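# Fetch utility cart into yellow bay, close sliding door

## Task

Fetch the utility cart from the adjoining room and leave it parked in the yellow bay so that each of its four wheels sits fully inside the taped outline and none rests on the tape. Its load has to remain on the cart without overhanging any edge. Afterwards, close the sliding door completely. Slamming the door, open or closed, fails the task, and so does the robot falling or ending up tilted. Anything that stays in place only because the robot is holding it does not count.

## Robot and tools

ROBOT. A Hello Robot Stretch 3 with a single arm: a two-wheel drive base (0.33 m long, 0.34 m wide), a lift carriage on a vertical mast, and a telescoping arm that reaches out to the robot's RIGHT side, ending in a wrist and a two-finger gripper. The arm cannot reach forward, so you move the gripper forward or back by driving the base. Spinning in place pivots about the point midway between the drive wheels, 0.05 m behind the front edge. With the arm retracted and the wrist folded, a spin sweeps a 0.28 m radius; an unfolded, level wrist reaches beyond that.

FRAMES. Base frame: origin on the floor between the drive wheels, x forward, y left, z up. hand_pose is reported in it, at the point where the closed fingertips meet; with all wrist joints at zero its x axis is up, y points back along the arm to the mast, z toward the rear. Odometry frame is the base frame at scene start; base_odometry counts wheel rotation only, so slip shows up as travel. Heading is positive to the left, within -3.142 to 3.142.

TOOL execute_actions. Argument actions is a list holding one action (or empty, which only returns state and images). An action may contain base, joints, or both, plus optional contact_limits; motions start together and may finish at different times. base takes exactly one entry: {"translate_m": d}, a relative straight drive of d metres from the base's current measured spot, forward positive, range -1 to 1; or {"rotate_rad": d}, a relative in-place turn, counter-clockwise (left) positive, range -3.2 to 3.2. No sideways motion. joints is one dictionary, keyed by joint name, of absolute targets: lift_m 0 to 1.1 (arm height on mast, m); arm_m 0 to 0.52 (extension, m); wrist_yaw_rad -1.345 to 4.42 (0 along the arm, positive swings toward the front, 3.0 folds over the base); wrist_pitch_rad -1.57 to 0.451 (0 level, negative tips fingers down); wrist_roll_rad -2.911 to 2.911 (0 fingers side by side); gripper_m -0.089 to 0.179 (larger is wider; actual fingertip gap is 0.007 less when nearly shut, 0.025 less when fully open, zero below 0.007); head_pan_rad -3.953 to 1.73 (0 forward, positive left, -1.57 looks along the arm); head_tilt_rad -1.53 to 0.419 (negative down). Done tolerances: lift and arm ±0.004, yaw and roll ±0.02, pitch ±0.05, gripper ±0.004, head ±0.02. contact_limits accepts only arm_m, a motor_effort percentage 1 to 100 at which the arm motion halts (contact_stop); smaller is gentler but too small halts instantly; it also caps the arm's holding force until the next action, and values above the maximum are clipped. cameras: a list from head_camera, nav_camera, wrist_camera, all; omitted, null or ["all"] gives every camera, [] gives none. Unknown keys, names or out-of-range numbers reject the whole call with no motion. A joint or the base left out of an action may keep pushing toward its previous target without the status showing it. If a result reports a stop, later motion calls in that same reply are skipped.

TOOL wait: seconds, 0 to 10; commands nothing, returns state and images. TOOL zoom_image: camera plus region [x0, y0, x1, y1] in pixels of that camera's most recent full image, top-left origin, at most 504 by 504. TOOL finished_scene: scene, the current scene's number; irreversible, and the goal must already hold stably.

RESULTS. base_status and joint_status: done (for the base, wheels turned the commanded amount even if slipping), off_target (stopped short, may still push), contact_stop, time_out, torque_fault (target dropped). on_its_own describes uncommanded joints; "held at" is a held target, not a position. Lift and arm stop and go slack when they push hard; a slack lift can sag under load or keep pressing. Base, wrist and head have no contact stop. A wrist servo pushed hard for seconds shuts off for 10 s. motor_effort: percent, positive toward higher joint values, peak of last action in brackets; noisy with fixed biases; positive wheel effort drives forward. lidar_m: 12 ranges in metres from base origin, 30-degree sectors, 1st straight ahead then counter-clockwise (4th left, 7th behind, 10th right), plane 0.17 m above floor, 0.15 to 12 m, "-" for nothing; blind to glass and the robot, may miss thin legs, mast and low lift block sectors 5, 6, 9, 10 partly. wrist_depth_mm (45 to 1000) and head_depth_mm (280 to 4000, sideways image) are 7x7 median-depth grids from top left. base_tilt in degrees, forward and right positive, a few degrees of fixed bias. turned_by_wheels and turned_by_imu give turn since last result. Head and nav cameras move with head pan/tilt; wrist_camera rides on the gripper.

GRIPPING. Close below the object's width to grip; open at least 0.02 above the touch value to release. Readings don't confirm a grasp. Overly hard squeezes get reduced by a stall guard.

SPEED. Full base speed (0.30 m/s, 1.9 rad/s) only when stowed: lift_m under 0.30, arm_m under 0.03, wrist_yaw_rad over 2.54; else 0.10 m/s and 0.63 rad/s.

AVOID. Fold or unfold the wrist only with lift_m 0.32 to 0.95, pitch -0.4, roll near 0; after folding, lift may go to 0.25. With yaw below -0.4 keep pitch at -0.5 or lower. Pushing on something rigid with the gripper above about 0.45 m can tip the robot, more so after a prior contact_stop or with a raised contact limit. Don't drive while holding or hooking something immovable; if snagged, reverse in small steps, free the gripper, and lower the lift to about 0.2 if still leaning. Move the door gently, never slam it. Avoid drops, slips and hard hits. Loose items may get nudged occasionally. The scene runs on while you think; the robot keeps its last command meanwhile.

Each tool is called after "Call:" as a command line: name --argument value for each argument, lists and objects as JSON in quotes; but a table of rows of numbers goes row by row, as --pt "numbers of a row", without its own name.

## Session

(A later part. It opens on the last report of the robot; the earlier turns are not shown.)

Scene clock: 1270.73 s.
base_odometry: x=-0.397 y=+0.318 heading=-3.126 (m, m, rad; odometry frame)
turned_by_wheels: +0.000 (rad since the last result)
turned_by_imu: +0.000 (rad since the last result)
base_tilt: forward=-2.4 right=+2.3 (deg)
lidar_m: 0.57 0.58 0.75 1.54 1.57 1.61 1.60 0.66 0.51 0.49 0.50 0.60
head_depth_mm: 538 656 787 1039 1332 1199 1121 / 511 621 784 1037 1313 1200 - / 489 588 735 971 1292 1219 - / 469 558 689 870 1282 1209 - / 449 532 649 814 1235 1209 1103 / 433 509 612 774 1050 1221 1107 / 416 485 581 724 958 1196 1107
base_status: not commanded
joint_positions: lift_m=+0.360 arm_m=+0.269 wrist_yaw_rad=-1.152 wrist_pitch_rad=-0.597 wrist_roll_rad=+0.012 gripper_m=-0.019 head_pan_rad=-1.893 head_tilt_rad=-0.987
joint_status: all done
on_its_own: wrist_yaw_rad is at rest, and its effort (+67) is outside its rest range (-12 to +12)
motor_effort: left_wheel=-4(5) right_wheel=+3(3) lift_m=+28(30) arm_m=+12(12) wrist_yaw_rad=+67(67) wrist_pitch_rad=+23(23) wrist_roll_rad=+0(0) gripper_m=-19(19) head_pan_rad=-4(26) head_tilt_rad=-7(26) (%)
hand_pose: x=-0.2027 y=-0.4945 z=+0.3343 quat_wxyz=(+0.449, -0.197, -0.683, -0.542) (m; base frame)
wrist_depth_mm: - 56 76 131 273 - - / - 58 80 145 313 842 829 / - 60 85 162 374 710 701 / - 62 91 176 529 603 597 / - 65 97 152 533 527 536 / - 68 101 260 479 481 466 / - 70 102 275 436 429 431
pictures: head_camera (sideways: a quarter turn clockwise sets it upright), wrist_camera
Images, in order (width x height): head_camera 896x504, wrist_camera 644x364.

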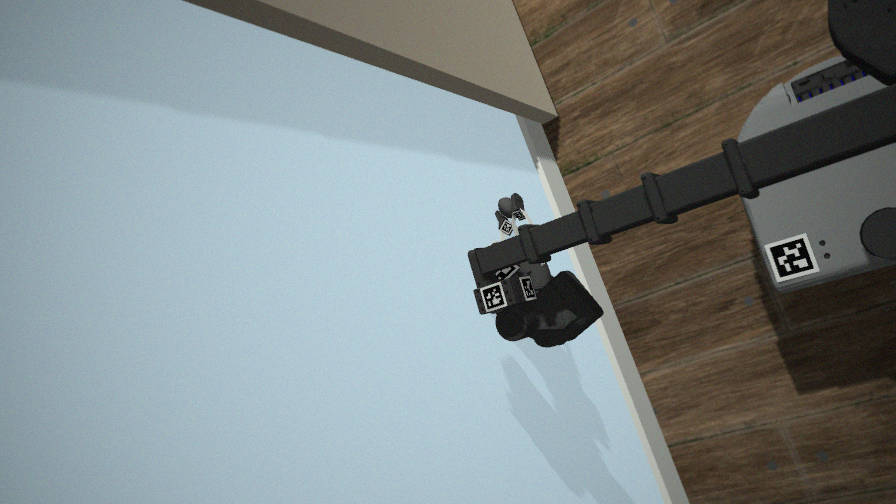

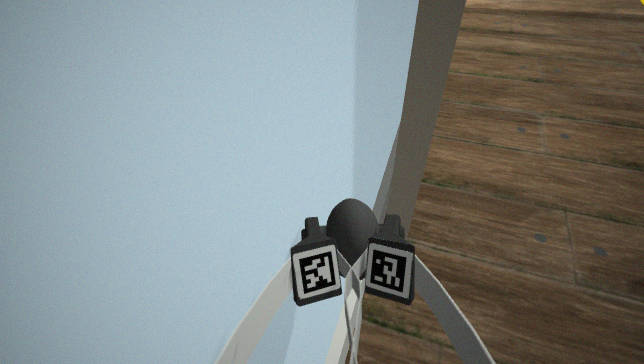

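Call:
execute_actions --actions '[{"joints":{"arm_m":0.225,"wrist_yaw_rad":-1.1,"wrist_pitch_rad":-0.56}}]' --cameras '["wrist_camera"]'

Scene clock: 1273.73 s.
base_odometry: x=-0.397 y=+0.318 heading=-3.126 (m, m, rad; odometry frame)
turned_by_wheels: +0.000 (rad since the last result)
turned_by_imu: +0.000 (rad since the last result)
base_tilt: forward=-2.4 right=+2.4 (deg)
lidar_m: 0.57 0.58 0.75 1.54 1.57 1.61 1.60 0.66 0.52 0.49 0.50 0.60
head_depth_mm: 536 657 784 1043 1326 1206 1118 / 511 621 786 1042 1314 1207 - / 490 587 734 977 1302 1220 - / 470 557 689 886 - 1215 - / 449 531 649 832 1115 1212 1101 / 432 507 612 774 1046 1211 1108 / 416 485 580 723 958 1200 1104
base_status: not commanded
joint_positions: lift_m=+0.360 arm_m=+0.225 wrist_yaw_rad=-1.171 wrist_pitch_rad=-0.578 wrist_roll_rad=+0.012 gripper_m=-0.019 head_pan_rad=-1.893 head_tilt_rad=-0.987
joint_status: wrist_yaw_rad off_target (ended at -1.171, target -1.100); the others done
on_its_own: wrist_yaw_rad is held at -1.169, not at your -1.100, by its stall guard, which is not easing now
motor_effort: left_wheel=-3(3) right_wheel=+2(3) lift_m=+28(28) arm_m=-2(6) wrist_yaw_rad=+2(25) wrist_pitch_rad=+11(24) wrist_roll_rad=+0(0) gripper_m=-11(14) head_pan_rad=-5(4) head_tilt_rad=-7(8) (%)
hand_pose: x=-0.2070 y=-0.4485 z=+0.3381 quat_wxyz=(+0.450, -0.209, -0.679, -0.542) (m; base frame)
wrist_depth_mm: 88 105 150 262 410 - - / 90 108 157 286 632 880 868 / 93 112 166 316 690 734 711 / 96 116 175 345 605 609 607 / 99 121 186 - 552 547 529 / 102 127 185 421 494 479 479 / 105 132 235 429 439 435 431
pictures: wrist_camera
Images, in order (width x height): wrist_camera 644x364.

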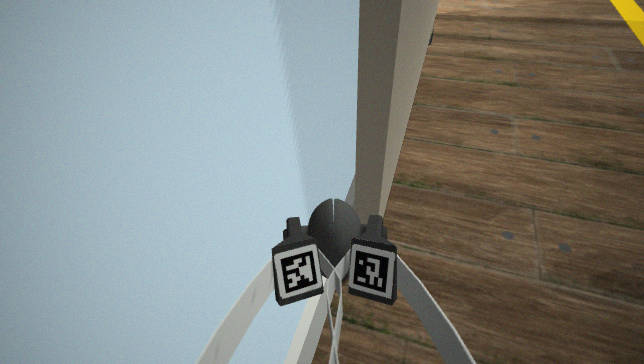

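Call:
execute_actions --actions '[{"base":{"translate_m":-0.1},"joints":{"arm_m":0.235,"wrist_yaw_rad":-1.16}}]' --cameras '["wrist_camera"]'

Scene clock: 1280.03 s.
base_odometry: x=-0.297 y=+0.320 heading=-3.126 (m, m, rad; odometry frame)
turned_by_wheels: +0.000 (rad since the last result)
turned_by_imu: +0.001 (rad since the last result)
base_tilt: forward=-2.4 right=+2.4 (deg)
lidar_m: 0.66 0.68 0.89 1.53 1.57 1.51 1.50 0.67 0.52 0.49 0.51 0.66
head_depth_mm: 494 584 751 1050 1335 1200 1121 / 519 616 746 953 1294 1195 - / 496 595 747 994 1304 1216 - / 475 565 700 899 1287 1207 - / 456 537 658 839 1210 1212 1108 / 438 515 620 784 1066 1216 1109 / 422 491 589 736 971 1209 1103
base_status: done
joint_positions: lift_m=+0.360 arm_m=+0.235 wrist_yaw_rad=-1.162 wrist_pitch_rad=-0.578 wrist_roll_rad=+0.012 gripper_m=-0.019 head_pan_rad=-1.893 head_tilt_rad=-0.987
joint_status: all done
motor_effort: left_wheel=-1(6) right_wheel=+2(2) lift_m=+28(28) arm_m=+4(3) wrist_yaw_rad=+2(3) wrist_pitch_rad=+11(11) wrist_roll_rad=+0(0) gripper_m=-11(11) head_pan_rad=-4(4) head_tilt_rad=-7(7) (%)
hand_pose: x=-0.2063 y=-0.4597 z=+0.3382 quat_wxyz=(+0.452, -0.206, -0.680, -0.540) (m; base frame)
wrist_depth_mm: - 99 141 199 329 - - / 86 103 149 220 498 896 849 / 89 107 158 247 689 721 717 / 92 111 166 285 609 622 609 / 95 116 177 - 560 546 531 / 98 121 176 414 493 484 477 / 102 126 226 404 444 437 425
pictures: wrist_camera
Images, in order (width x height): wrist_camera 644x364.

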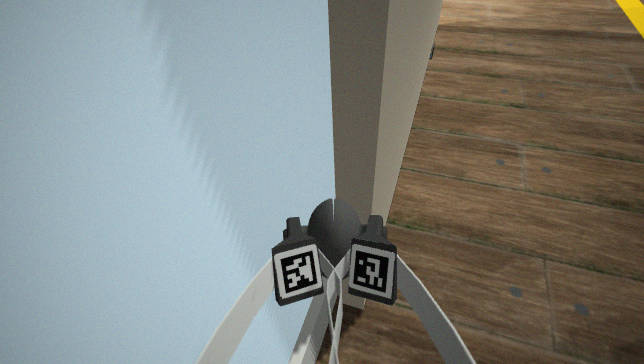

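Call:
execute_actions --actions '[{"base":{"translate_m":-0.12}}]' --cameras '["wrist_camera","head_camera"]'

Scene clock: 1284.37 s.
base_odometry: x=-0.177 y=+0.322 heading=-3.126 (m, m, rad; odometry frame)
turned_by_wheels: +0.000 (rad since the last result)
turned_by_imu: +0.006 (rad since the last result)
base_tilt: forward=-2.4 right=+2.4 (deg)
lidar_m: 0.78 0.80 1.05 1.53 1.56 1.39 1.38 0.67 0.52 0.50 0.52 0.68
head_depth_mm: 484 594 764 1074 1325 1200 1126 / 462 560 712 973 1311 1201 - / 496 581 719 934 1291 1224 - / 482 575 711 918 1294 1208 - / 463 548 670 854 1228 1214 1105 / 446 523 633 799 1086 1218 1100 / 429 500 601 747 989 1199 1107
base_status: done
joint_positions: lift_m=+0.360 arm_m=+0.235 wrist_yaw_rad=-1.158 wrist_pitch_rad=-0.577 wrist_roll_rad=+0.012 gripper_m=-0.019 head_pan_rad=-1.894 head_tilt_rad=-0.989
joint_status: not commanded
motor_effort: left_wheel=-1(14) right_wheel=+0(38) lift_m=+20(28) arm_m=+3(4) wrist_yaw_rad=-2(6) wrist_pitch_rad=+11(28) wrist_roll_rad=+0(0) gripper_m=-11(10) head_pan_rad=-3(4) head_tilt_rad=-6(7) (%)
hand_pose: x=-0.2061 y=-0.4604 z=+0.3387 quat_wxyz=(+0.453, -0.205, -0.680, -0.539) (m; base frame)
wrist_depth_mm: 89 106 134 123 358 - - / 92 109 150 140 520 869 847 / 95 114 164 160 702 748 714 / 98 119 177 187 607 619 614 / 101 124 188 - 559 535 538 / 104 129 185 307 483 490 473 / 107 135 240 368 444 434 429
pictures: head_camera (sideways: a quarter turn clockwise sets it upright), wrist_camera
Images, in order (width x height): head_camera 896x504, wrist_camera 644x364.

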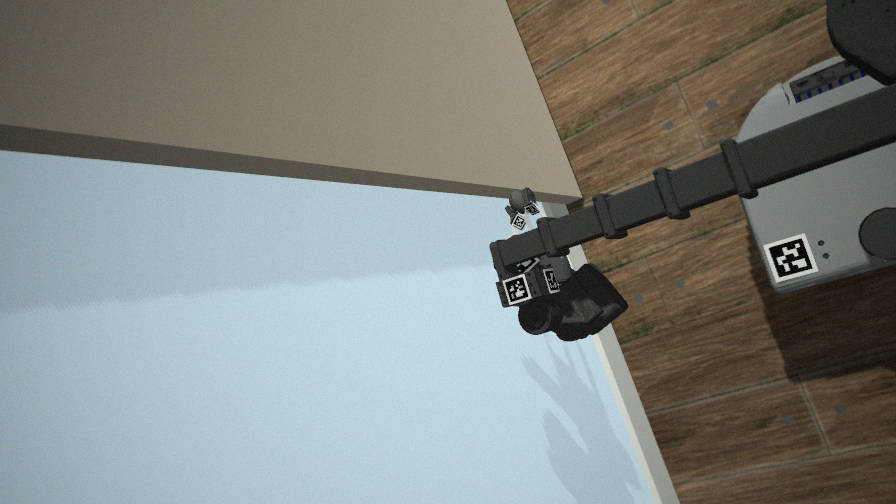

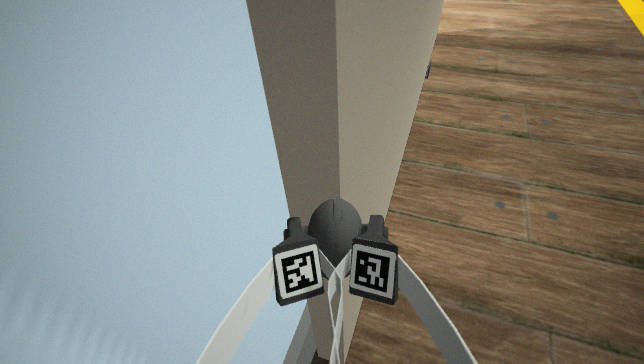

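Call:
execute_actions --actions '[{"base":{"translate_m":0.03}}]' --cameras '[]'

Call:
execute_actions --actions '[{"joints":{"arm_m":0.252}}]' --cameras '[]'

Call:
execute_actions --actions '[{"base":{"translate_m":-0.2}}]' --cameras '["wrist_camera","nav_camera"]'

Scene clock: 1288.37 s.
base_odometry: x=-0.207 y=+0.321 heading=-3.126 (m, m, rad; odometry frame)
turned_by_wheels: +0.000 (rad since the last result)
turned_by_imu: +0.000 (rad since the last result)
base_tilt: forward=-2.3 right=+2.4 (deg)
lidar_m: 0.75 0.77 1.01 1.52 1.56 1.42 1.42 0.67 0.53 0.50 0.51 0.67
head_depth_mm: 483 591 762 1071 1332 1204 1125 / 489 575 706 968 1304 1197 - / 502 603 736 959 1290 1230 - / 481 573 709 909 1287 1209 - / 463 545 665 849 1235 1211 1107 / 444 521 629 797 1080 1214 1108 / 427 498 598 745 988 1207 1104
base_status: done
joint_positions: lift_m=+0.360 arm_m=+0.235 wrist_yaw_rad=-1.158 wrist_pitch_rad=-0.577 wrist_roll_rad=+0.012 gripper_m=-0.019 head_pan_rad=-1.894 head_tilt_rad=-0.989
joint_status: not commanded
motor_effort: left_wheel=-1(2) right_wheel=+1(5) lift_m=+20(20) arm_m=+3(4) wrist_yaw_rad=-2(1) wrist_pitch_rad=+11(11) wrist_roll_rad=+0(0) gripper_m=-10(12) head_pan_rad=-3(2) head_tilt_rad=-7(6) (%)
hand_pose: x=-0.2061 y=-0.4604 z=+0.3387 quat_wxyz=(+0.453, -0.205, -0.680, -0.539) (m; base frame)
wrist_depth_mm: 87 104 146 150 343 - - / 90 108 155 169 489 900 837 / 93 112 163 198 706 723 707 / 96 116 173 231 611 611 608 / 100 122 185 - 555 539 535 / 103 127 182 355 490 493 473 / 105 133 236 397 445 433 432
pictures: none
No camera images: the call's "cameras" was empty. Leave "cameras" out to get every camera's image.

Scene clock: 1289.33 s.
base_odometry: x=-0.207 y=+0.321 heading=-3.126 (m, m, rad; odometry frame)
turned_by_wheels: +0.000 (rad since the last result)
turned_by_imu: +0.000 (rad since the last result)
base_tilt: forward=-2.4 right=+2.4 (deg)
lidar_m: 0.75 0.77 1.01 1.53 1.56 1.42 1.41 0.67 0.53 0.50 0.51 0.67
head_depth_mm: 482 590 759 1064 1331 1199 1122 / 489 575 707 964 1298 1197 - / 502 601 736 956 1299 1228 - / 481 571 706 897 1296 1211 - / 461 544 667 844 1247 1214 1107 / 444 521 630 796 1075 1212 1103 / 428 498 596 744 986 1202 1113
base_status: not commanded
joint_positions: lift_m=+0.360 arm_m=+0.252 wrist_yaw_rad=-1.158 wrist_pitch_rad=-0.577 wrist_roll_rad=+0.012 gripper_m=-0.019 head_pan_rad=-1.894 head_tilt_rad=-0.989
joint_status: all done
motor_effort: left_wheel=-1(1) right_wheel=+1(0) lift_m=+20(20) arm_m=+4(5) wrist_yaw_rad=-2(2) wrist_pitch_rad=+11(11) wrist_roll_rad=+0(0) gripper_m=-11(11) head_pan_rad=-4(2) head_tilt_rad=-6(6) (%)
hand_pose: x=-0.2061 y=-0.4773 z=+0.3387 quat_wxyz=(+0.453, -0.205, -0.680, -0.539) (m; base frame)
wrist_depth_mm: - 85 120 153 187 - - / - 88 126 172 271 911 853 / - 92 133 194 480 729 719 / - 95 142 218 604 617 608 / - 99 151 - 551 542 534 / 84 104 150 342 494 487 476 / 87 109 193 366 439 434 426
pictures: none
No camera images: the call's "cameras" was empty. Leave "cameras" out to get every camera's image.

Scene clock: 1292.67 s.
base_odometry: x=-0.007 y=+0.324 heading=-3.126 (m, m, rad; odometry frame)
turned_by_wheels: +0.000 (rad since the last result)
turned_by_imu: +0.022 (rad since the last result)
base_tilt: forward=-2.4 right=+2.4 (deg)
lidar_m: 0.95 0.97 1.30 1.52 1.56 1.22 1.58 0.67 0.51 0.51 0.52 0.70
head_depth_mm: 484 592 760 1058 1334 1198 1121 / 463 561 712 970 1306 1197 - / 487 578 709 919 1285 1230 - / 487 577 719 909 1286 1211 - / 467 554 677 858 1281 1211 1104 / 450 530 641 813 1104 1211 1102 / 435 508 611 764 1020 1223 1110
base_status: done
joint_positions: lift_m=+0.360 arm_m=+0.252 wrist_yaw_rad=-1.158 wrist_pitch_rad=-0.584 wrist_roll_rad=+0.012 gripper_m=-0.019 head_pan_rad=-1.896 head_tilt_rad=-0.990
joint_status: not commanded
motor_effort: left_wheel=+0(12) right_wheel=-1(41) lift_m=+18(20) arm_m=+2(6) wrist_yaw_rad=-3(11) wrist_pitch_rad=+14(31) wrist_roll_rad=+0(0) gripper_m=-12(12) head_pan_rad=-2(4) head_tilt_rad=-6(7) (%)
hand_pose: x=-0.2052 y=-0.4771 z=+0.3375 quat_wxyz=(+0.451, -0.203, -0.681, -0.540) (m; base frame)
wrist_depth_mm: - 90 126 110 184 - - / - 93 133 124 252 879 829 / - 97 140 143 399 718 717 / 84 101 149 168 606 624 606 / 87 106 160 - 540 550 532 / 90 111 160 266 486 483 468 / 94 116 205 337 444 432 423
pictures: nav_camera (sideways: a quarter turn counterclockwise sets it upright), wrist_camera
Images, in order (width x height): nav_camera 672x504, wrist_camera 644x364.

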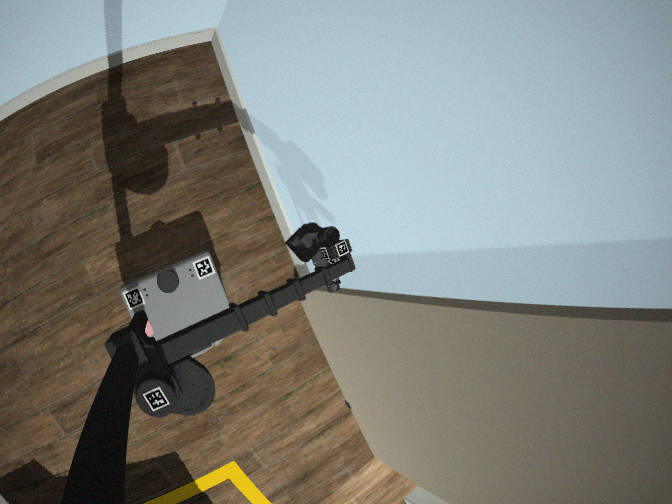

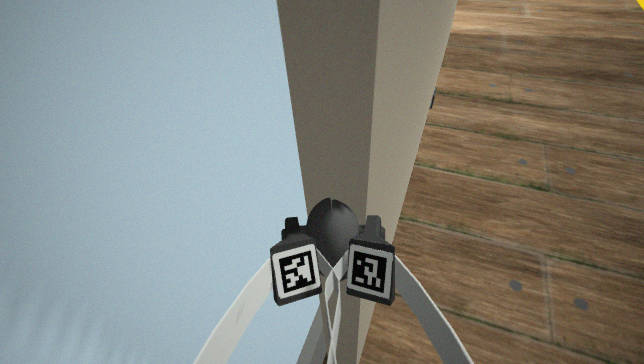

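Call:
execute_actions --actions '[{"base":{"rotate_rad":-0.03}}]' --cameras '[]'

Call:
execute_actions --actions '[{"base":{"translate_m":-0.2}}]' --cameras '["wrist_camera","nav_camera"]'

Scene clock: 1296.50 s.
base_odometry: x=-0.007 y=+0.324 heading=+3.127 (m, m, rad; odometry frame)
turned_by_wheels: -0.030 (rad since the last result)
turned_by_imu: -0.030 (rad since the last result)
base_tilt: forward=-2.4 right=+2.4 (deg)
lidar_m: 0.95 0.97 1.26 1.52 1.55 1.22 1.27 0.69 0.52 0.51 0.52 0.68
head_depth_mm: 496 608 785 1107 1332 1196 1122 / 473 573 729 993 1314 1202 - / 501 591 727 943 1296 1227 - / 492 586 726 915 1298 1206 - / 472 557 680 867 1280 1212 1098 / 453 532 644 814 1103 1210 1109 / 436 508 609 759 1004 1205 1107
base_status: done
joint_positions: lift_m=+0.360 arm_m=+0.252 wrist_yaw_rad=-1.158 wrist_pitch_rad=-0.578 wrist_roll_rad=+0.012 gripper_m=-0.019 head_pan_rad=-1.896 head_tilt_rad=-0.990
joint_status: not commanded
motor_effort: left_wheel=+1(13) right_wheel=-2(33) lift_m=+18(18) arm_m=+3(3) wrist_yaw_rad=-2(28) wrist_pitch_rad=+11(24) wrist_roll_rad=+0(0) gripper_m=-12(14) head_pan_rad=-2(2) head_tilt_rad=-5(6) (%)
hand_pose: x=-0.2060 y=-0.4775 z=+0.3387 quat_wxyz=(+0.453, -0.205, -0.680, -0.539) (m; base frame)
wrist_depth_mm: - 96 131 116 285 - - / - 100 144 131 418 893 854 / 86 104 151 151 693 734 708 / 89 108 161 177 604 623 603 / 92 112 172 - 547 545 529 / 95 118 170 279 487 478 478 / 99 122 217 352 441 436 429
pictures: none
No camera images: the call's "cameras" was empty. Leave "cameras" out to get every camera's image.

Scene clock: 1299.67 s.
base_odometry: x=+0.193 y=+0.322 heading=+3.128 (m, m, rad; odometry frame)
turned_by_wheels: +0.000 (rad since the last result)
turned_by_imu: +0.004 (rad since the last result)
base_tilt: forward=-2.3 right=+2.4 (deg)
lidar_m: 1.15 1.17 1.53 1.50 1.29 1.03 1.46 0.70 0.53 0.52 0.53 0.70
head_depth_mm: 509 624 806 1135 1335 1197 1117 / 485 586 746 1017 1319 1196 - / 500 592 720 947 1299 1230 - / 505 602 745 944 1304 1213 - / 485 573 699 893 1285 1213 1098 / 464 547 660 834 1134 1210 1106 / 448 522 625 778 1033 1213 1106
base_status: done
joint_positions: lift_m=+0.360 arm_m=+0.252 wrist_yaw_rad=-1.157 wrist_pitch_rad=-0.580 wrist_roll_rad=+0.012 gripper_m=-0.019 head_pan_rad=-1.896 head_tilt_rad=-0.990
joint_status: not commanded
motor_effort: left_wheel=+2(10) right_wheel=-4(40) lift_m=+18(18) arm_m=+3(2) wrist_yaw_rad=-5(21) wrist_pitch_rad=+12(22) wrist_roll_rad=+1(0) gripper_m=-11(13) head_pan_rad=-1(2) head_tilt_rad=-5(6) (%)
hand_pose: x=-0.2055 y=-0.4776 z=+0.3382 quat_wxyz=(+0.453, -0.204, -0.680, -0.539) (m; base frame)
wrist_depth_mm: 92 109 131 116 371 - - / 95 113 144 130 540 876 869 / 98 118 161 149 702 726 720 / 101 123 182 175 618 612 621 / 104 128 194 - 549 543 537 / 106 133 194 284 486 481 474 / 110 139 247 371 440 434 424
pictures: nav_camera (sideways: a quarter turn counterclockwise sets it upright), wrist_camera
Images, in order (width x height): nav_camera 672x504, wrist_camera 644x364.

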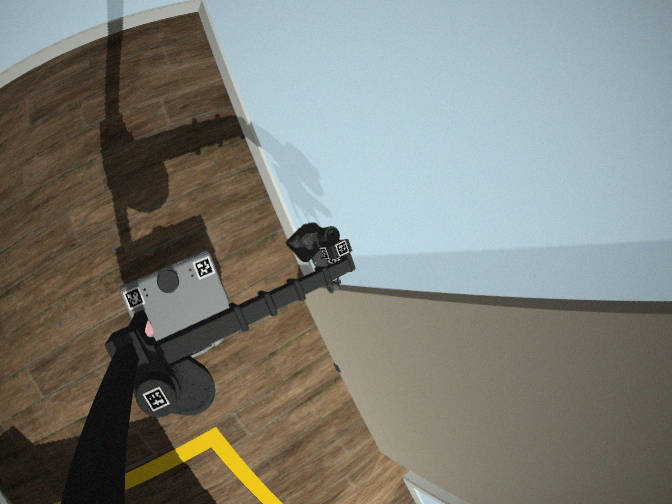

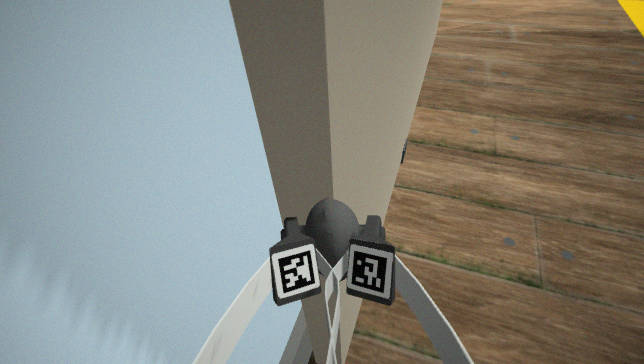

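Call:
execute_actions --actions '[{"base":{"translate_m":0.03}}]' --cameras '[]'

Call:
execute_actions --actions '[{"joints":{"arm_m":0.27}}]' --cameras '[]'

Call:
execute_actions --actions '[{"base":{"translate_m":-0.18}}]' --cameras '["wrist_camera","nav_camera"]'

Scene clock: 1307.53 s.
base_odometry: x=+0.163 y=+0.322 heading=+3.128 (m, m, rad; odometry frame)
turned_by_wheels: +0.000 (rad since the last result)
turned_by_imu: +0.000 (rad since the last result)
base_tilt: forward=-2.4 right=+2.4 (deg)
lidar_m: 1.12 1.15 1.49 1.51 1.54 1.06 1.43 0.71 0.54 0.52 0.53 0.70
head_depth_mm: 508 624 805 1130 1329 1196 1116 / 489 588 744 1020 1310 1200 - / 525 619 752 982 1297 1227 - / 502 598 738 935 1299 1214 - / 482 570 697 888 1279 1213 1107 / 462 544 659 829 1132 1214 1101 / 446 519 623 779 1024 1220 1105
base_status: done
joint_positions: lift_m=+0.360 arm_m=+0.252 wrist_yaw_rad=-1.158 wrist_pitch_rad=-0.578 wrist_roll_rad=+0.012 gripper_m=-0.019 head_pan_rad=-1.896 head_tilt_rad=-0.990
joint_status: not commanded
motor_effort: left_wheel=+0(5) right_wheel=+0(3) lift_m=+18(18) arm_m=+3(3) wrist_yaw_rad=-2(5) wrist_pitch_rad=+11(13) wrist_roll_rad=+0(0) gripper_m=-11(12) head_pan_rad=-3(2) head_tilt_rad=-6(6) (%)
hand_pose: x=-0.2060 y=-0.4775 z=+0.3387 quat_wxyz=(+0.453, -0.205, -0.680, -0.539) (m; base frame)
wrist_depth_mm: 90 107 152 141 391 - - / 94 112 161 160 572 879 852 / 96 116 170 186 701 738 717 / 100 121 180 217 614 613 610 / 103 126 192 - 554 543 537 / 105 131 191 341 492 480 476 / 108 138 244 378 438 436 430
pictures: none
No camera images: the call's "cameras" was empty. Leave "cameras" out to get every camera's image.

Scene clock: 1308.53 s.
base_odometry: x=+0.163 y=+0.322 heading=+3.128 (m, m, rad; odometry frame)
turned_by_wheels: +0.000 (rad since the last result)
turned_by_imu: +0.000 (rad since the last result)
base_tilt: forward=-2.3 right=+2.4 (deg)
lidar_m: 1.12 1.14 1.49 1.51 1.53 1.06 1.43 0.70 0.54 0.52 0.53 0.70
head_depth_mm: 509 623 806 1129 1333 1198 1124 / 490 587 748 1022 1305 1210 - / 524 618 753 983 1300 1226 - / 502 599 737 941 1306 1206 - / 482 570 693 872 1285 1205 1105 / 463 544 658 834 1135 1214 1112 / 446 519 624 775 1028 1213 1110
base_status: not commanded
joint_positions: lift_m=+0.360 arm_m=+0.270 wrist_yaw_rad=-1.158 wrist_pitch_rad=-0.578 wrist_roll_rad=+0.012 gripper_m=-0.019 head_pan_rad=-1.896 head_tilt_rad=-0.990
joint_status: all done
motor_effort: left_wheel=+1(0) right_wheel=-1(1) lift_m=+18(18) arm_m=+3(4) wrist_yaw_rad=-2(3) wrist_pitch_rad=+11(11) wrist_roll_rad=+0(1) gripper_m=-11(11) head_pan_rad=-3(1) head_tilt_rad=-5(5) (%)
hand_pose: x=-0.2060 y=-0.4953 z=+0.3387 quat_wxyz=(+0.453, -0.205, -0.680, -0.539) (m; base frame)
wrist_depth_mm: - 88 124 139 214 - - / - 91 131 159 312 892 832 / - 94 139 182 576 726 724 / - 99 147 207 599 618 608 / 84 103 157 - 551 540 537 / 87 107 155 329 480 478 474 / 90 112 200 361 437 434 423
pictures: none
No camera images: the call's "cameras" was empty. Leave "cameras" out to get every camera's image.

Scene clock: 1312.10 s.
base_odometry: x=+0.343 y=+0.320 heading=+3.128 (m, m, rad; odometry frame)
turned_by_wheels: +0.000 (rad since the last result)
turned_by_imu: +0.042 (rad since the last result)
base_tilt: forward=-2.4 right=+2.4 (deg)
lidar_m: 1.29 1.33 1.57 1.50 1.08 0.90 2.27 0.68 0.53 0.53 0.54 0.73
head_depth_mm: 500 610 785 1097 1329 1191 1119 / 480 581 734 1002 1310 1204 - / 501 586 727 944 1291 1223 - / 502 598 740 942 1297 1209 - / 483 572 699 880 1296 1216 1098 / 466 547 663 846 1157 1219 1105 / 450 527 633 790 1059 1218 1103
base_status: done
joint_positions: lift_m=+0.360 arm_m=+0.270 wrist_yaw_rad=-1.160 wrist_pitch_rad=-0.583 wrist_roll_rad=+0.012 gripper_m=-0.019 head_pan_rad=-1.897 head_tilt_rad=-0.991
joint_status: not commanded
motor_effort: left_wheel=+0(19) right_wheel=-1(37) lift_m=+18(18) arm_m=+3(3) wrist_yaw_rad=+0(10) wrist_pitch_rad=+14(31) wrist_roll_rad=+0(0) gripper_m=-11(12) head_pan_rad=-1(1) head_tilt_rad=-5(6) (%)
hand_pose: x=-0.2053 y=-0.4948 z=+0.3376 quat_wxyz=(+0.451, -0.204, -0.680, -0.540) (m; base frame)
wrist_depth_mm: - 86 120 110 162 - - / - 89 126 124 218 862 840 / - 93 135 143 332 740 710 / - 98 143 167 592 623 610 / 84 102 153 - 543 546 531 / 87 107 154 264 484 478 470 / 91 113 199 323 439 439 430
pictures: nav_camera (sideways: a quarter turn counterclockwise sets it upright), wrist_camera
Images, in order (width x height): nav_camera 672x504, wrist_camera 644x364.

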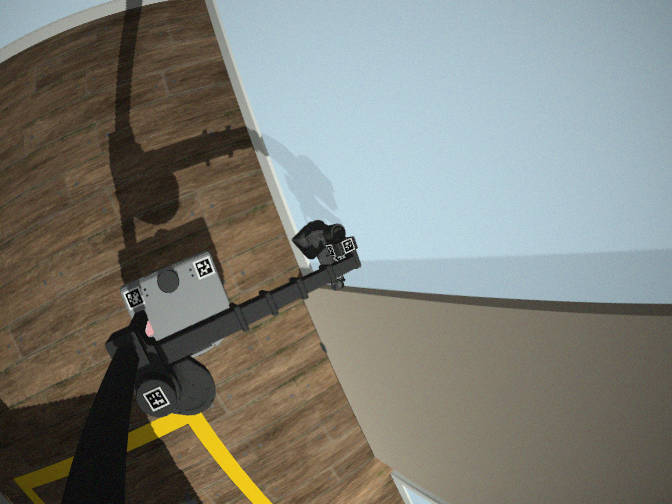

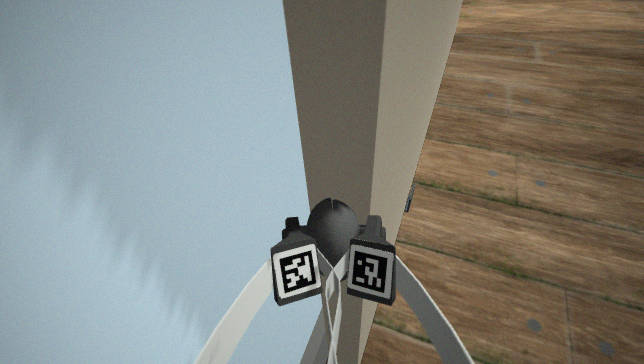

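Call:
execute_actions --actions '[{"base":{"rotate_rad":-0.045}}]' --cameras '[]'

Call:
execute_actions --actions '[{"base":{"translate_m":-0.12},"joints":{"head_pan_rad":-2.3,"head_tilt_rad":-0.6}}]'

Scene clock: 1317.07 s.
base_odometry: x=+0.343 y=+0.320 heading=+3.083 (m, m, rad; odometry frame)
turned_by_wheels: -0.045 (rad since the last result)
turned_by_imu: -0.039 (rad since the last result)
base_tilt: forward=-2.4 right=+2.4 (deg)
lidar_m: 1.29 1.32 1.59 1.50 1.11 0.90 2.47 0.71 0.54 0.53 0.54 0.71
head_depth_mm: 516 633 816 1144 1336 1200 1123 / 492 597 756 1032 1314 1203 - / 516 609 747 968 1285 1226 - / 509 606 751 957 1299 1207 - / 489 578 706 885 1282 1211 1103 / 469 550 667 843 1144 1214 1108 / 452 526 631 786 1045 1218 1109
base_status: done
joint_positions: lift_m=+0.360 arm_m=+0.270 wrist_yaw_rad=-1.158 wrist_pitch_rad=-0.578 wrist_roll_rad=+0.012 gripper_m=-0.019 head_pan_rad=-1.897 head_tilt_rad=-0.991
joint_status: not commanded
motor_effort: left_wheel=+1(16) right_wheel=-2(34) lift_m=+18(18) arm_m=+2(3) wrist_yaw_rad=-3(30) wrist_pitch_rad=+11(26) wrist_roll_rad=+0(0) gripper_m=-11(15) head_pan_rad=-2(1) head_tilt_rad=-5(5) (%)
hand_pose: x=-0.2060 y=-0.4955 z=+0.3387 quat_wxyz=(+0.453, -0.205, -0.680, -0.539) (m; base frame)
wrist_depth_mm: - 94 134 121 266 - - / - 98 141 137 386 899 859 / 85 102 149 157 701 723 726 / 87 106 158 184 607 626 618 / 90 110 168 - 560 543 528 / 94 115 167 292 485 481 472 / 97 120 214 351 435 438 427
pictures: none
No camera images: the call's "cameras" was empty. Leave "cameras" out to get every camera's image.

Scene clock: 1319.23 s.
base_odometry: x=+0.463 y=+0.313 heading=+3.083 (m, m, rad; odometry frame)
turned_by_wheels: +0.000 (rad since the last result)
turned_by_imu: +0.015 (rad since the last result)
base_tilt: forward=-2.4 right=+2.4 (deg)
lidar_m: 1.41 1.44 1.57 1.50 0.95 0.79 2.36 0.71 0.54 0.53 0.55 0.72
head_depth_mm: 718 830 982 1186 1529 1416 1205 / 640 729 839 993 1216 1379 1209 / 578 647 733 851 1010 1238 1216 / 527 584 652 741 865 1029 1173 / 483 531 589 660 751 871 1081 / 446 487 534 604 712 847 958 / 418 469 538 606 676 758 827
base_status: done
joint_positions: lift_m=+0.360 arm_m=+0.270 wrist_yaw_rad=-1.159 wrist_pitch_rad=-0.579 wrist_roll_rad=+0.012 gripper_m=-0.019 head_pan_rad=-2.294 head_tilt_rad=-0.604
joint_status: all done
motor_effort: left_wheel=+1(12) right_wheel=-2(37) lift_m=+18(18) arm_m=+2(3) wrist_yaw_rad=-1(6) wrist_pitch_rad=+12(23) wrist_roll_rad=+0(0) gripper_m=-11(12) head_pan_rad=-3(36) head_tilt_rad=+3(35) (%)
hand_pose: x=-0.2059 y=-0.4952 z=+0.3384 quat_wxyz=(+0.452, -0.205, -0.680, -0.539) (m; base frame)
wrist_depth_mm: - 98 128 112 264 - - / 85 101 139 126 373 880 827 / 88 105 153 145 624 723 725 / 90 110 163 171 602 622 616 / 94 115 174 - 540 555 532 / 98 119 173 267 489 483 475 / 101 126 221 352 438 431 431
pictures: head_camera (sideways: a quarter turn clockwise sets it upright), nav_camera (sideways: a quarter turn counterclockwise sets it upright), wrist_camera
Images, in order (width x height): head_camera 896x504, nav_camera 672x504, wrist_camera 644x364.

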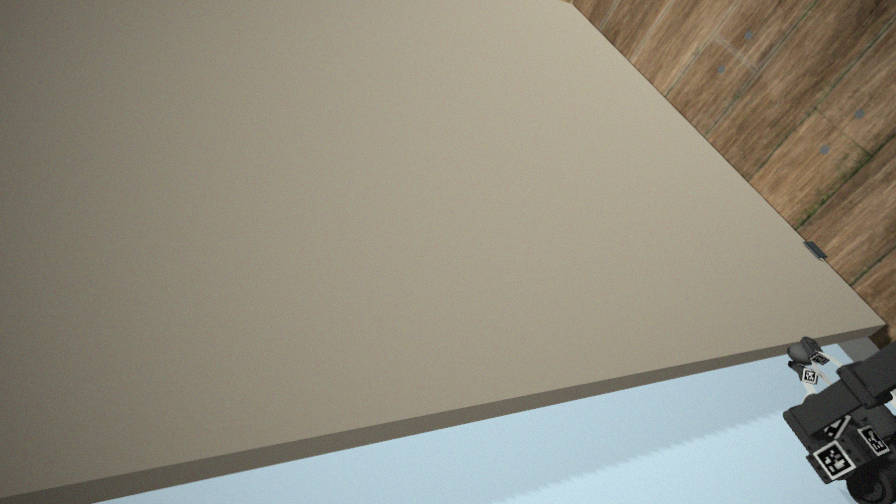

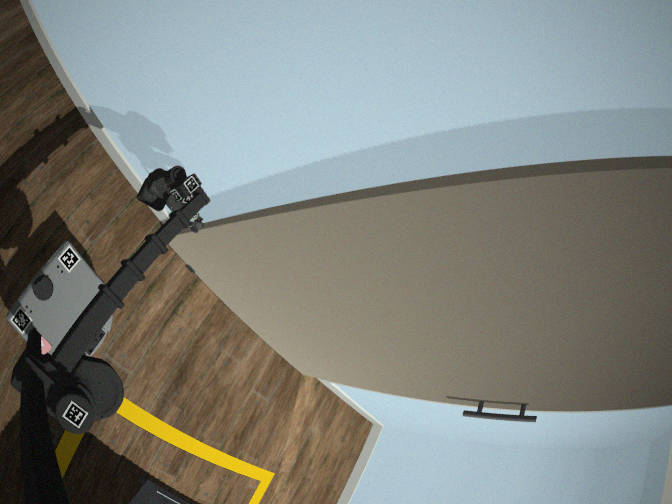

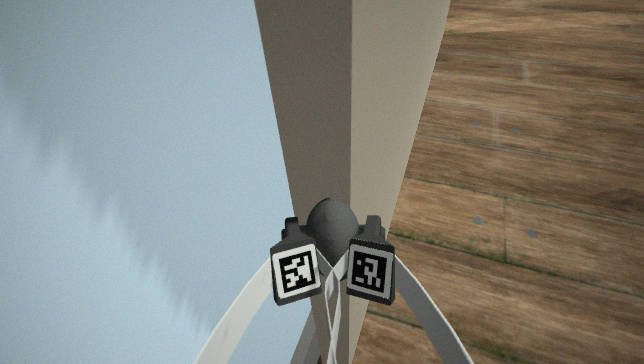

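Call:
execute_actions --actions '[{"base":{"translate_m":-0.05}}]' --cameras '["head_camera"]'

Call:
execute_actions --actions '[{"base":{"translate_m":-0.04}}]' --cameras '["head_camera","wrist_camera"]'

Scene clock: 1323.50 s.
base_odometry: x=+0.513 y=+0.310 heading=+3.083 (m, m, rad; odometry frame)
turned_by_wheels: +0.000 (rad since the last result)
turned_by_imu: +0.001 (rad since the last result)
base_tilt: forward=-2.4 right=+2.4 (deg)
lidar_m: 1.46 1.50 1.57 1.49 0.89 0.75 2.31 0.71 0.54 0.53 0.55 0.73
head_depth_mm: 723 834 988 1197 1534 1420 1211 / 642 733 843 999 1219 1400 1215 / 581 651 740 858 1016 1242 1220 / 529 585 658 747 864 1027 1178 / 486 534 593 666 757 881 1093 / 450 489 537 610 714 847 963 / 423 478 545 611 679 764 833
base_status: done
joint_positions: lift_m=+0.360 arm_m=+0.270 wrist_yaw_rad=-1.158 wrist_pitch_rad=-0.578 wrist_roll_rad=+0.012 gripper_m=-0.019 head_pan_rad=-2.294 head_tilt_rad=-0.604
joint_status: not commanded
motor_effort: left_wheel=+0(9) right_wheel=-1(34) lift_m=+18(18) arm_m=+3(3) wrist_yaw_rad=-2(8) wrist_pitch_rad=+11(21) wrist_roll_rad=+0(0) gripper_m=-11(12) head_pan_rad=-3(3) head_tilt_rad=+2(2) (%)
hand_pose: x=-0.2060 y=-0.4955 z=+0.3387 quat_wxyz=(+0.453, -0.205, -0.680, -0.539) (m; base frame)
wrist_depth_mm: 84 100 132 117 285 - - / 87 104 142 132 405 864 858 / 90 108 157 151 645 736 719 / 93 113 168 179 618 619 608 / 97 118 179 - 545 549 530 / 100 123 178 280 484 480 478 / 104 129 230 353 441 433 431
pictures: head_camera (sideways: a quarter turn clockwise sets it upright)
Images, in order (width x height): head_camera 896x504.

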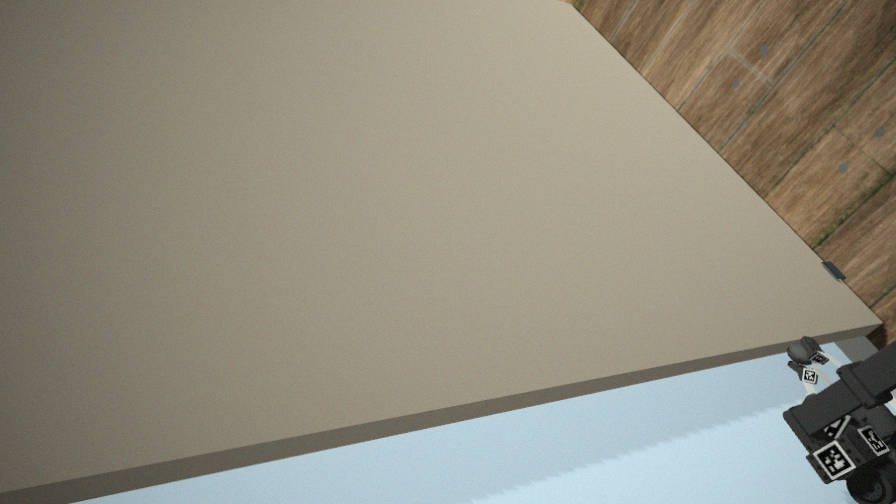

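Scene clock: 1324.87 s.
base_odometry: x=+0.553 y=+0.308 heading=+3.083 (m, m, rad; odometry frame)
turned_by_wheels: +0.000 (rad since the last result)
turned_by_imu: +0.004 (rad since the last result)
base_tilt: forward=-2.3 right=+2.4 (deg)
lidar_m: 1.50 1.53 1.56 1.49 0.84 0.71 2.27 0.72 0.55 0.54 0.55 0.73
head_depth_mm: 719 831 980 1199 1538 1421 1205 / 643 731 843 997 1217 1393 1213 / 580 651 741 855 1015 1246 1215 / 530 586 659 750 869 1030 1186 / 486 535 592 663 756 889 1104 / 450 491 542 621 727 860 964 / 428 490 552 614 682 765 837
base_status: done
joint_positions: lift_m=+0.360 arm_m=+0.270 wrist_yaw_rad=-1.158 wrist_pitch_rad=-0.578 wrist_roll_rad=+0.012 gripper_m=-0.019 head_pan_rad=-2.294 head_tilt_rad=-0.604
joint_status: not commanded
motor_effort: left_wheel=+0(12) right_wheel=+0(38) lift_m=+18(18) arm_m=+2(3) wrist_yaw_rad=-2(2) wrist_pitch_rad=+11(23) wrist_roll_rad=+0(0) gripper_m=-11(12) head_pan_rad=-3(4) head_tilt_rad=+3(2) (%)
hand_pose: x=-0.2061 y=-0.4954 z=+0.3387 quat_wxyz=(+0.453, -0.205, -0.680, -0.539) (m; base frame)
wrist_depth_mm: 85 101 139 127 292 - - / 88 105 150 143 404 880 858 / 91 109 160 165 651 732 719 / 95 114 169 194 620 629 611 / 98 119 180 - 551 544 530 / 102 125 180 304 484 472 477 / 105 131 231 360 439 442 428
pictures: head_camera (sideways: a quarter turn clockwise sets it upright), wrist_camera
Images, in order (width x height): head_camera 896x504, wrist_camera 644x364.

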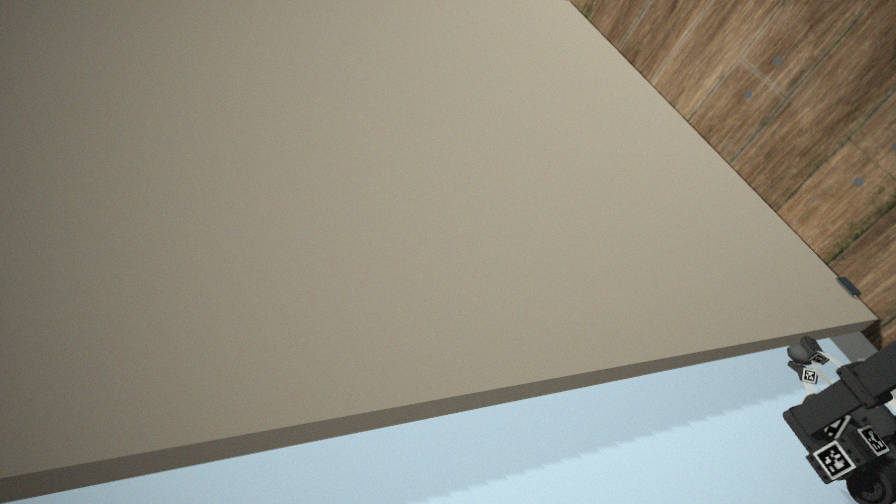

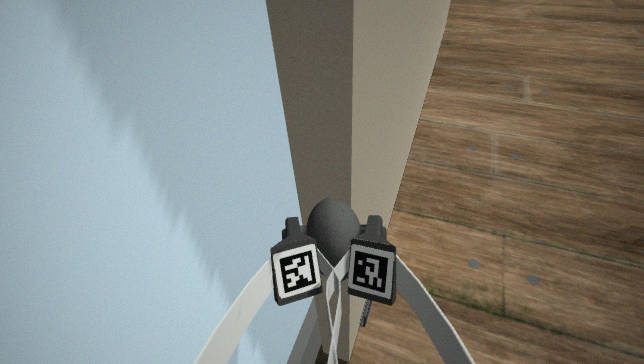

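Call:
execute_actions --actions '[{"base":{"translate_m":-0.04}}]' --cameras '["head_camera"]'

Call:
execute_actions --actions '[{"base":{"translate_m":-0.03}}]' --cameras '["head_camera","wrist_camera"]'

Scene clock: 1329.17 s.
base_odometry: x=+0.593 y=+0.305 heading=+3.083 (m, m, rad; odometry frame)
turned_by_wheels: +0.000 (rad since the last result)
turned_by_imu: +0.009 (rad since the last result)
base_tilt: forward=-2.4 right=+2.4 (deg)
lidar_m: 1.53 1.57 1.56 1.49 0.79 0.68 2.24 0.71 0.54 0.54 0.55 0.74
head_depth_mm: 713 822 966 1177 1504 1416 1206 / 638 724 835 991 1212 1408 1206 / 576 646 734 849 1007 1245 1218 / 527 584 654 743 861 1030 1184 / 485 531 592 666 756 879 1095 / 450 489 537 609 714 854 976 / 423 479 546 612 680 765 837
base_status: done
joint_positions: lift_m=+0.360 arm_m=+0.270 wrist_yaw_rad=-1.162 wrist_pitch_rad=-0.578 wrist_roll_rad=+0.012 gripper_m=-0.019 head_pan_rad=-2.294 head_tilt_rad=-0.604
joint_status: not commanded
motor_effort: left_wheel=+0(13) right_wheel=+0(36) lift_m=+18(18) arm_m=+3(3) wrist_yaw_rad=+2(8) wrist_pitch_rad=+11(25) wrist_roll_rad=+0(0) gripper_m=-11(11) head_pan_rad=-3(5) head_tilt_rad=+3(2) (%)
hand_pose: x=-0.2064 y=-0.4947 z=+0.3388 quat_wxyz=(+0.452, -0.206, -0.680, -0.539) (m; base frame)
wrist_depth_mm: 85 101 130 117 285 - - / 88 105 144 132 390 873 861 / 92 110 159 153 623 730 706 / 95 114 169 180 609 623 609 / 98 120 182 - 561 542 537 / 102 125 181 288 487 488 483 / 105 132 231 358 441 428 431
pictures: head_camera (sideways: a quarter turn clockwise sets it upright)
Images, in order (width x height): head_camera 896x504.

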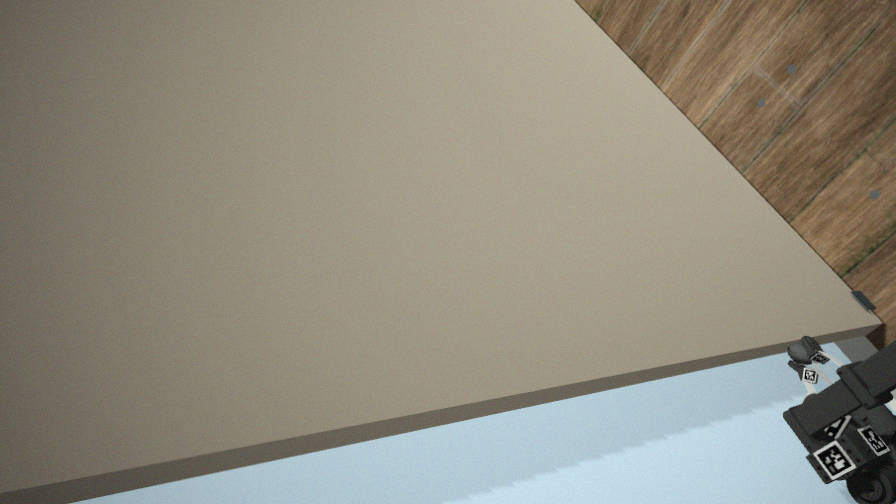

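Scene clock: 1330.53 s.
base_odometry: x=+0.622 y=+0.303 heading=+3.083 (m, m, rad; odometry frame)
turned_by_wheels: +0.000 (rad since the last result)
turned_by_imu: +0.005 (rad since the last result)
base_tilt: forward=-2.4 right=+2.4 (deg)
lidar_m: 1.56 1.62 1.56 1.49 0.75 0.66 2.20 0.71 0.54 0.54 0.56 0.74
head_depth_mm: 709 817 964 1168 1487 1415 1213 / 637 719 832 982 1203 1382 1213 / 575 646 733 846 1005 1236 1215 / 526 582 652 744 859 1023 1183 / 484 530 591 662 755 878 1083 / 448 490 539 605 708 847 969 / 420 471 537 610 680 767 839
base_status: done
joint_positions: lift_m=+0.360 arm_m=+0.270 wrist_yaw_rad=-1.162 wrist_pitch_rad=-0.582 wrist_roll_rad=+0.012 gripper_m=-0.019 head_pan_rad=-2.294 head_tilt_rad=-0.604
joint_status: not commanded
motor_effort: left_wheel=+2(11) right_wheel=-6(36) lift_m=+18(18) arm_m=+4(3) wrist_yaw_rad=+3(6) wrist_pitch_rad=+14(23) wrist_roll_rad=+0(0) gripper_m=-11(11) head_pan_rad=-3(3) head_tilt_rad=+3(3) (%)
hand_pose: x=-0.2057 y=-0.4944 z=+0.3378 quat_wxyz=(+0.451, -0.205, -0.680, -0.541) (m; base frame)
wrist_depth_mm: 86 102 118 113 280 - - / 89 106 132 128 381 867 841 / 92 110 147 147 590 714 711 / 96 115 165 171 596 615 604 / 99 120 182 - 543 541 529 / 103 127 182 284 494 483 478 / 105 132 234 350 439 434 433
pictures: head_camera (sideways: a quarter turn clockwise sets it upright), wrist_camera
Images, in order (width x height): head_camera 896x504, wrist_camera 644x364.

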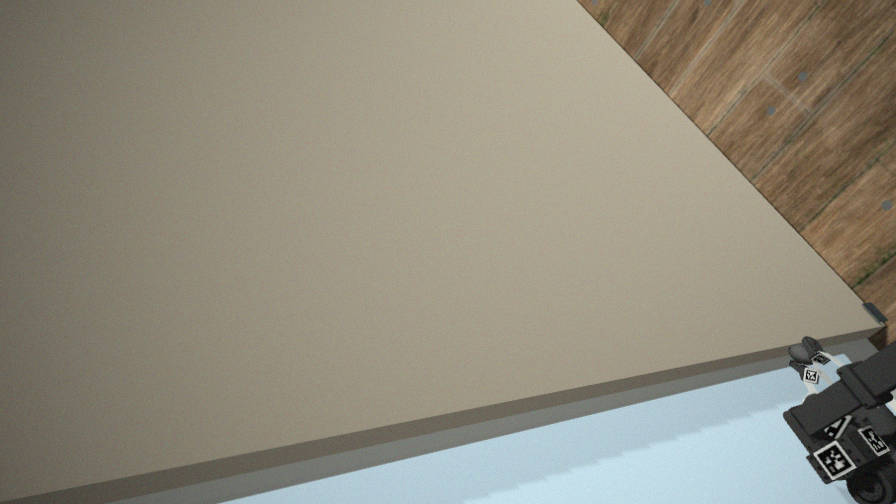

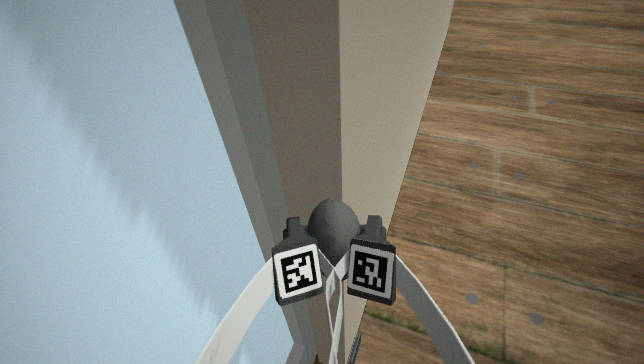

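Call:
execute_actions --actions '[]'

Scene clock: 1335.20 s.
base_odometry: x=+0.622 y=+0.303 heading=+3.083 (m, m, rad; odometry frame)
turned_by_wheels: +0.000 (rad since the last result)
turned_by_imu: +0.000 (rad since the last result)
base_tilt: forward=-2.4 right=+2.4 (deg)
lidar_m: 1.56 1.61 1.56 1.48 0.75 0.66 2.21 0.71 0.54 0.54 0.56 0.74
head_depth_mm: 709 819 964 1170 1498 1431 1205 / 636 722 832 983 1202 1387 1214 / 574 645 731 847 1000 1227 1213 / 527 583 653 743 863 1028 1178 / 484 532 591 662 756 877 1077 / 448 489 538 607 707 847 971 / 420 471 537 611 684 766 839
base_status: done
joint_positions: lift_m=+0.360 arm_m=+0.270 wrist_yaw_rad=-1.162 wrist_pitch_rad=-0.582 wrist_roll_rad=+0.012 gripper_m=-0.019 head_pan_rad=-2.294 head_tilt_rad=-0.604
joint_status: not commanded
motor_effort: left_wheel=+2(11) right_wheel=-6(36) lift_m=+18(18) arm_m=+4(3) wrist_yaw_rad=+3(6) wrist_pitch_rad=+13(23) wrist_roll_rad=+0(0) gripper_m=-11(11) head_pan_rad=-4(3) head_tilt_rad=+2(3) (%)
hand_pose: x=-0.2057 y=-0.4944 z=+0.3378 quat_wxyz=(+0.451, -0.205, -0.680, -0.541) (m; base frame)
wrist_depth_mm: 86 102 118 113 278 - - / 89 106 132 128 382 875 860 / 92 110 147 147 607 737 712 / 95 115 165 173 592 629 609 / 99 120 182 - 546 539 534 / 103 126 181 282 493 479 477 / 105 133 234 349 440 429 427
pictures: head_camera (sideways: a quarter turn clockwise sets it upright), nav_camera (sideways: a quarter turn counterclockwise sets it upright), wrist_camera
Images, in order (width x height): head_camera 896x504, nav_camera 672x504, wrist_camera 644x364.

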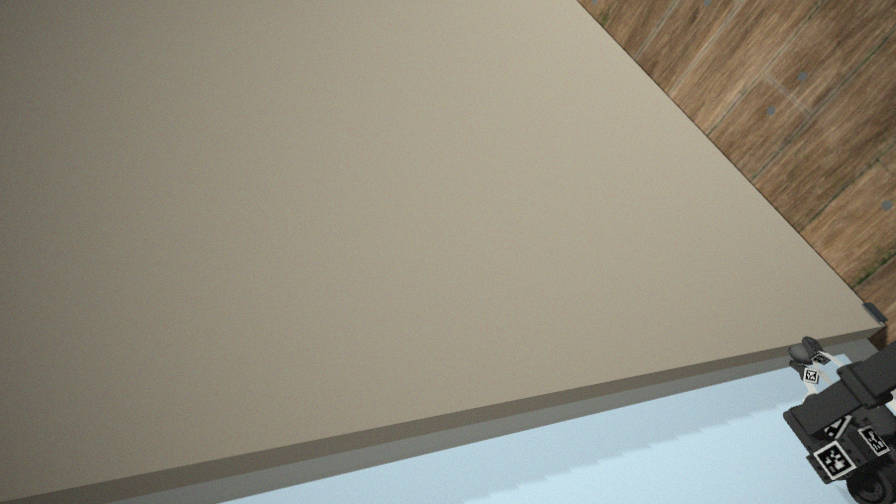

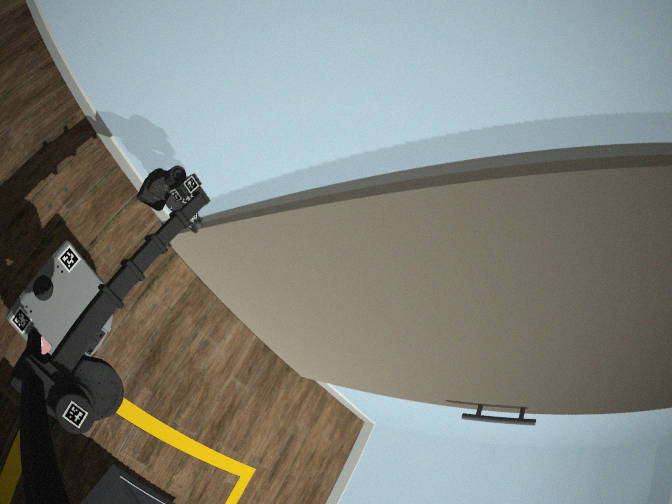

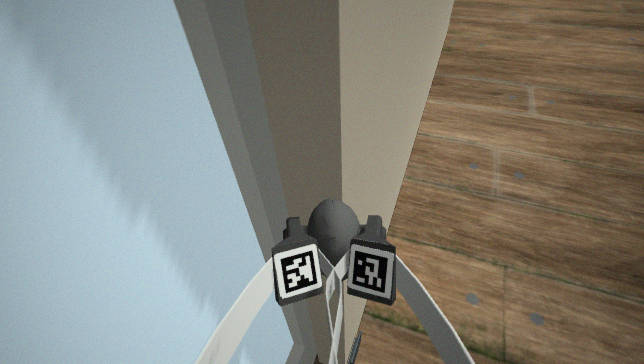

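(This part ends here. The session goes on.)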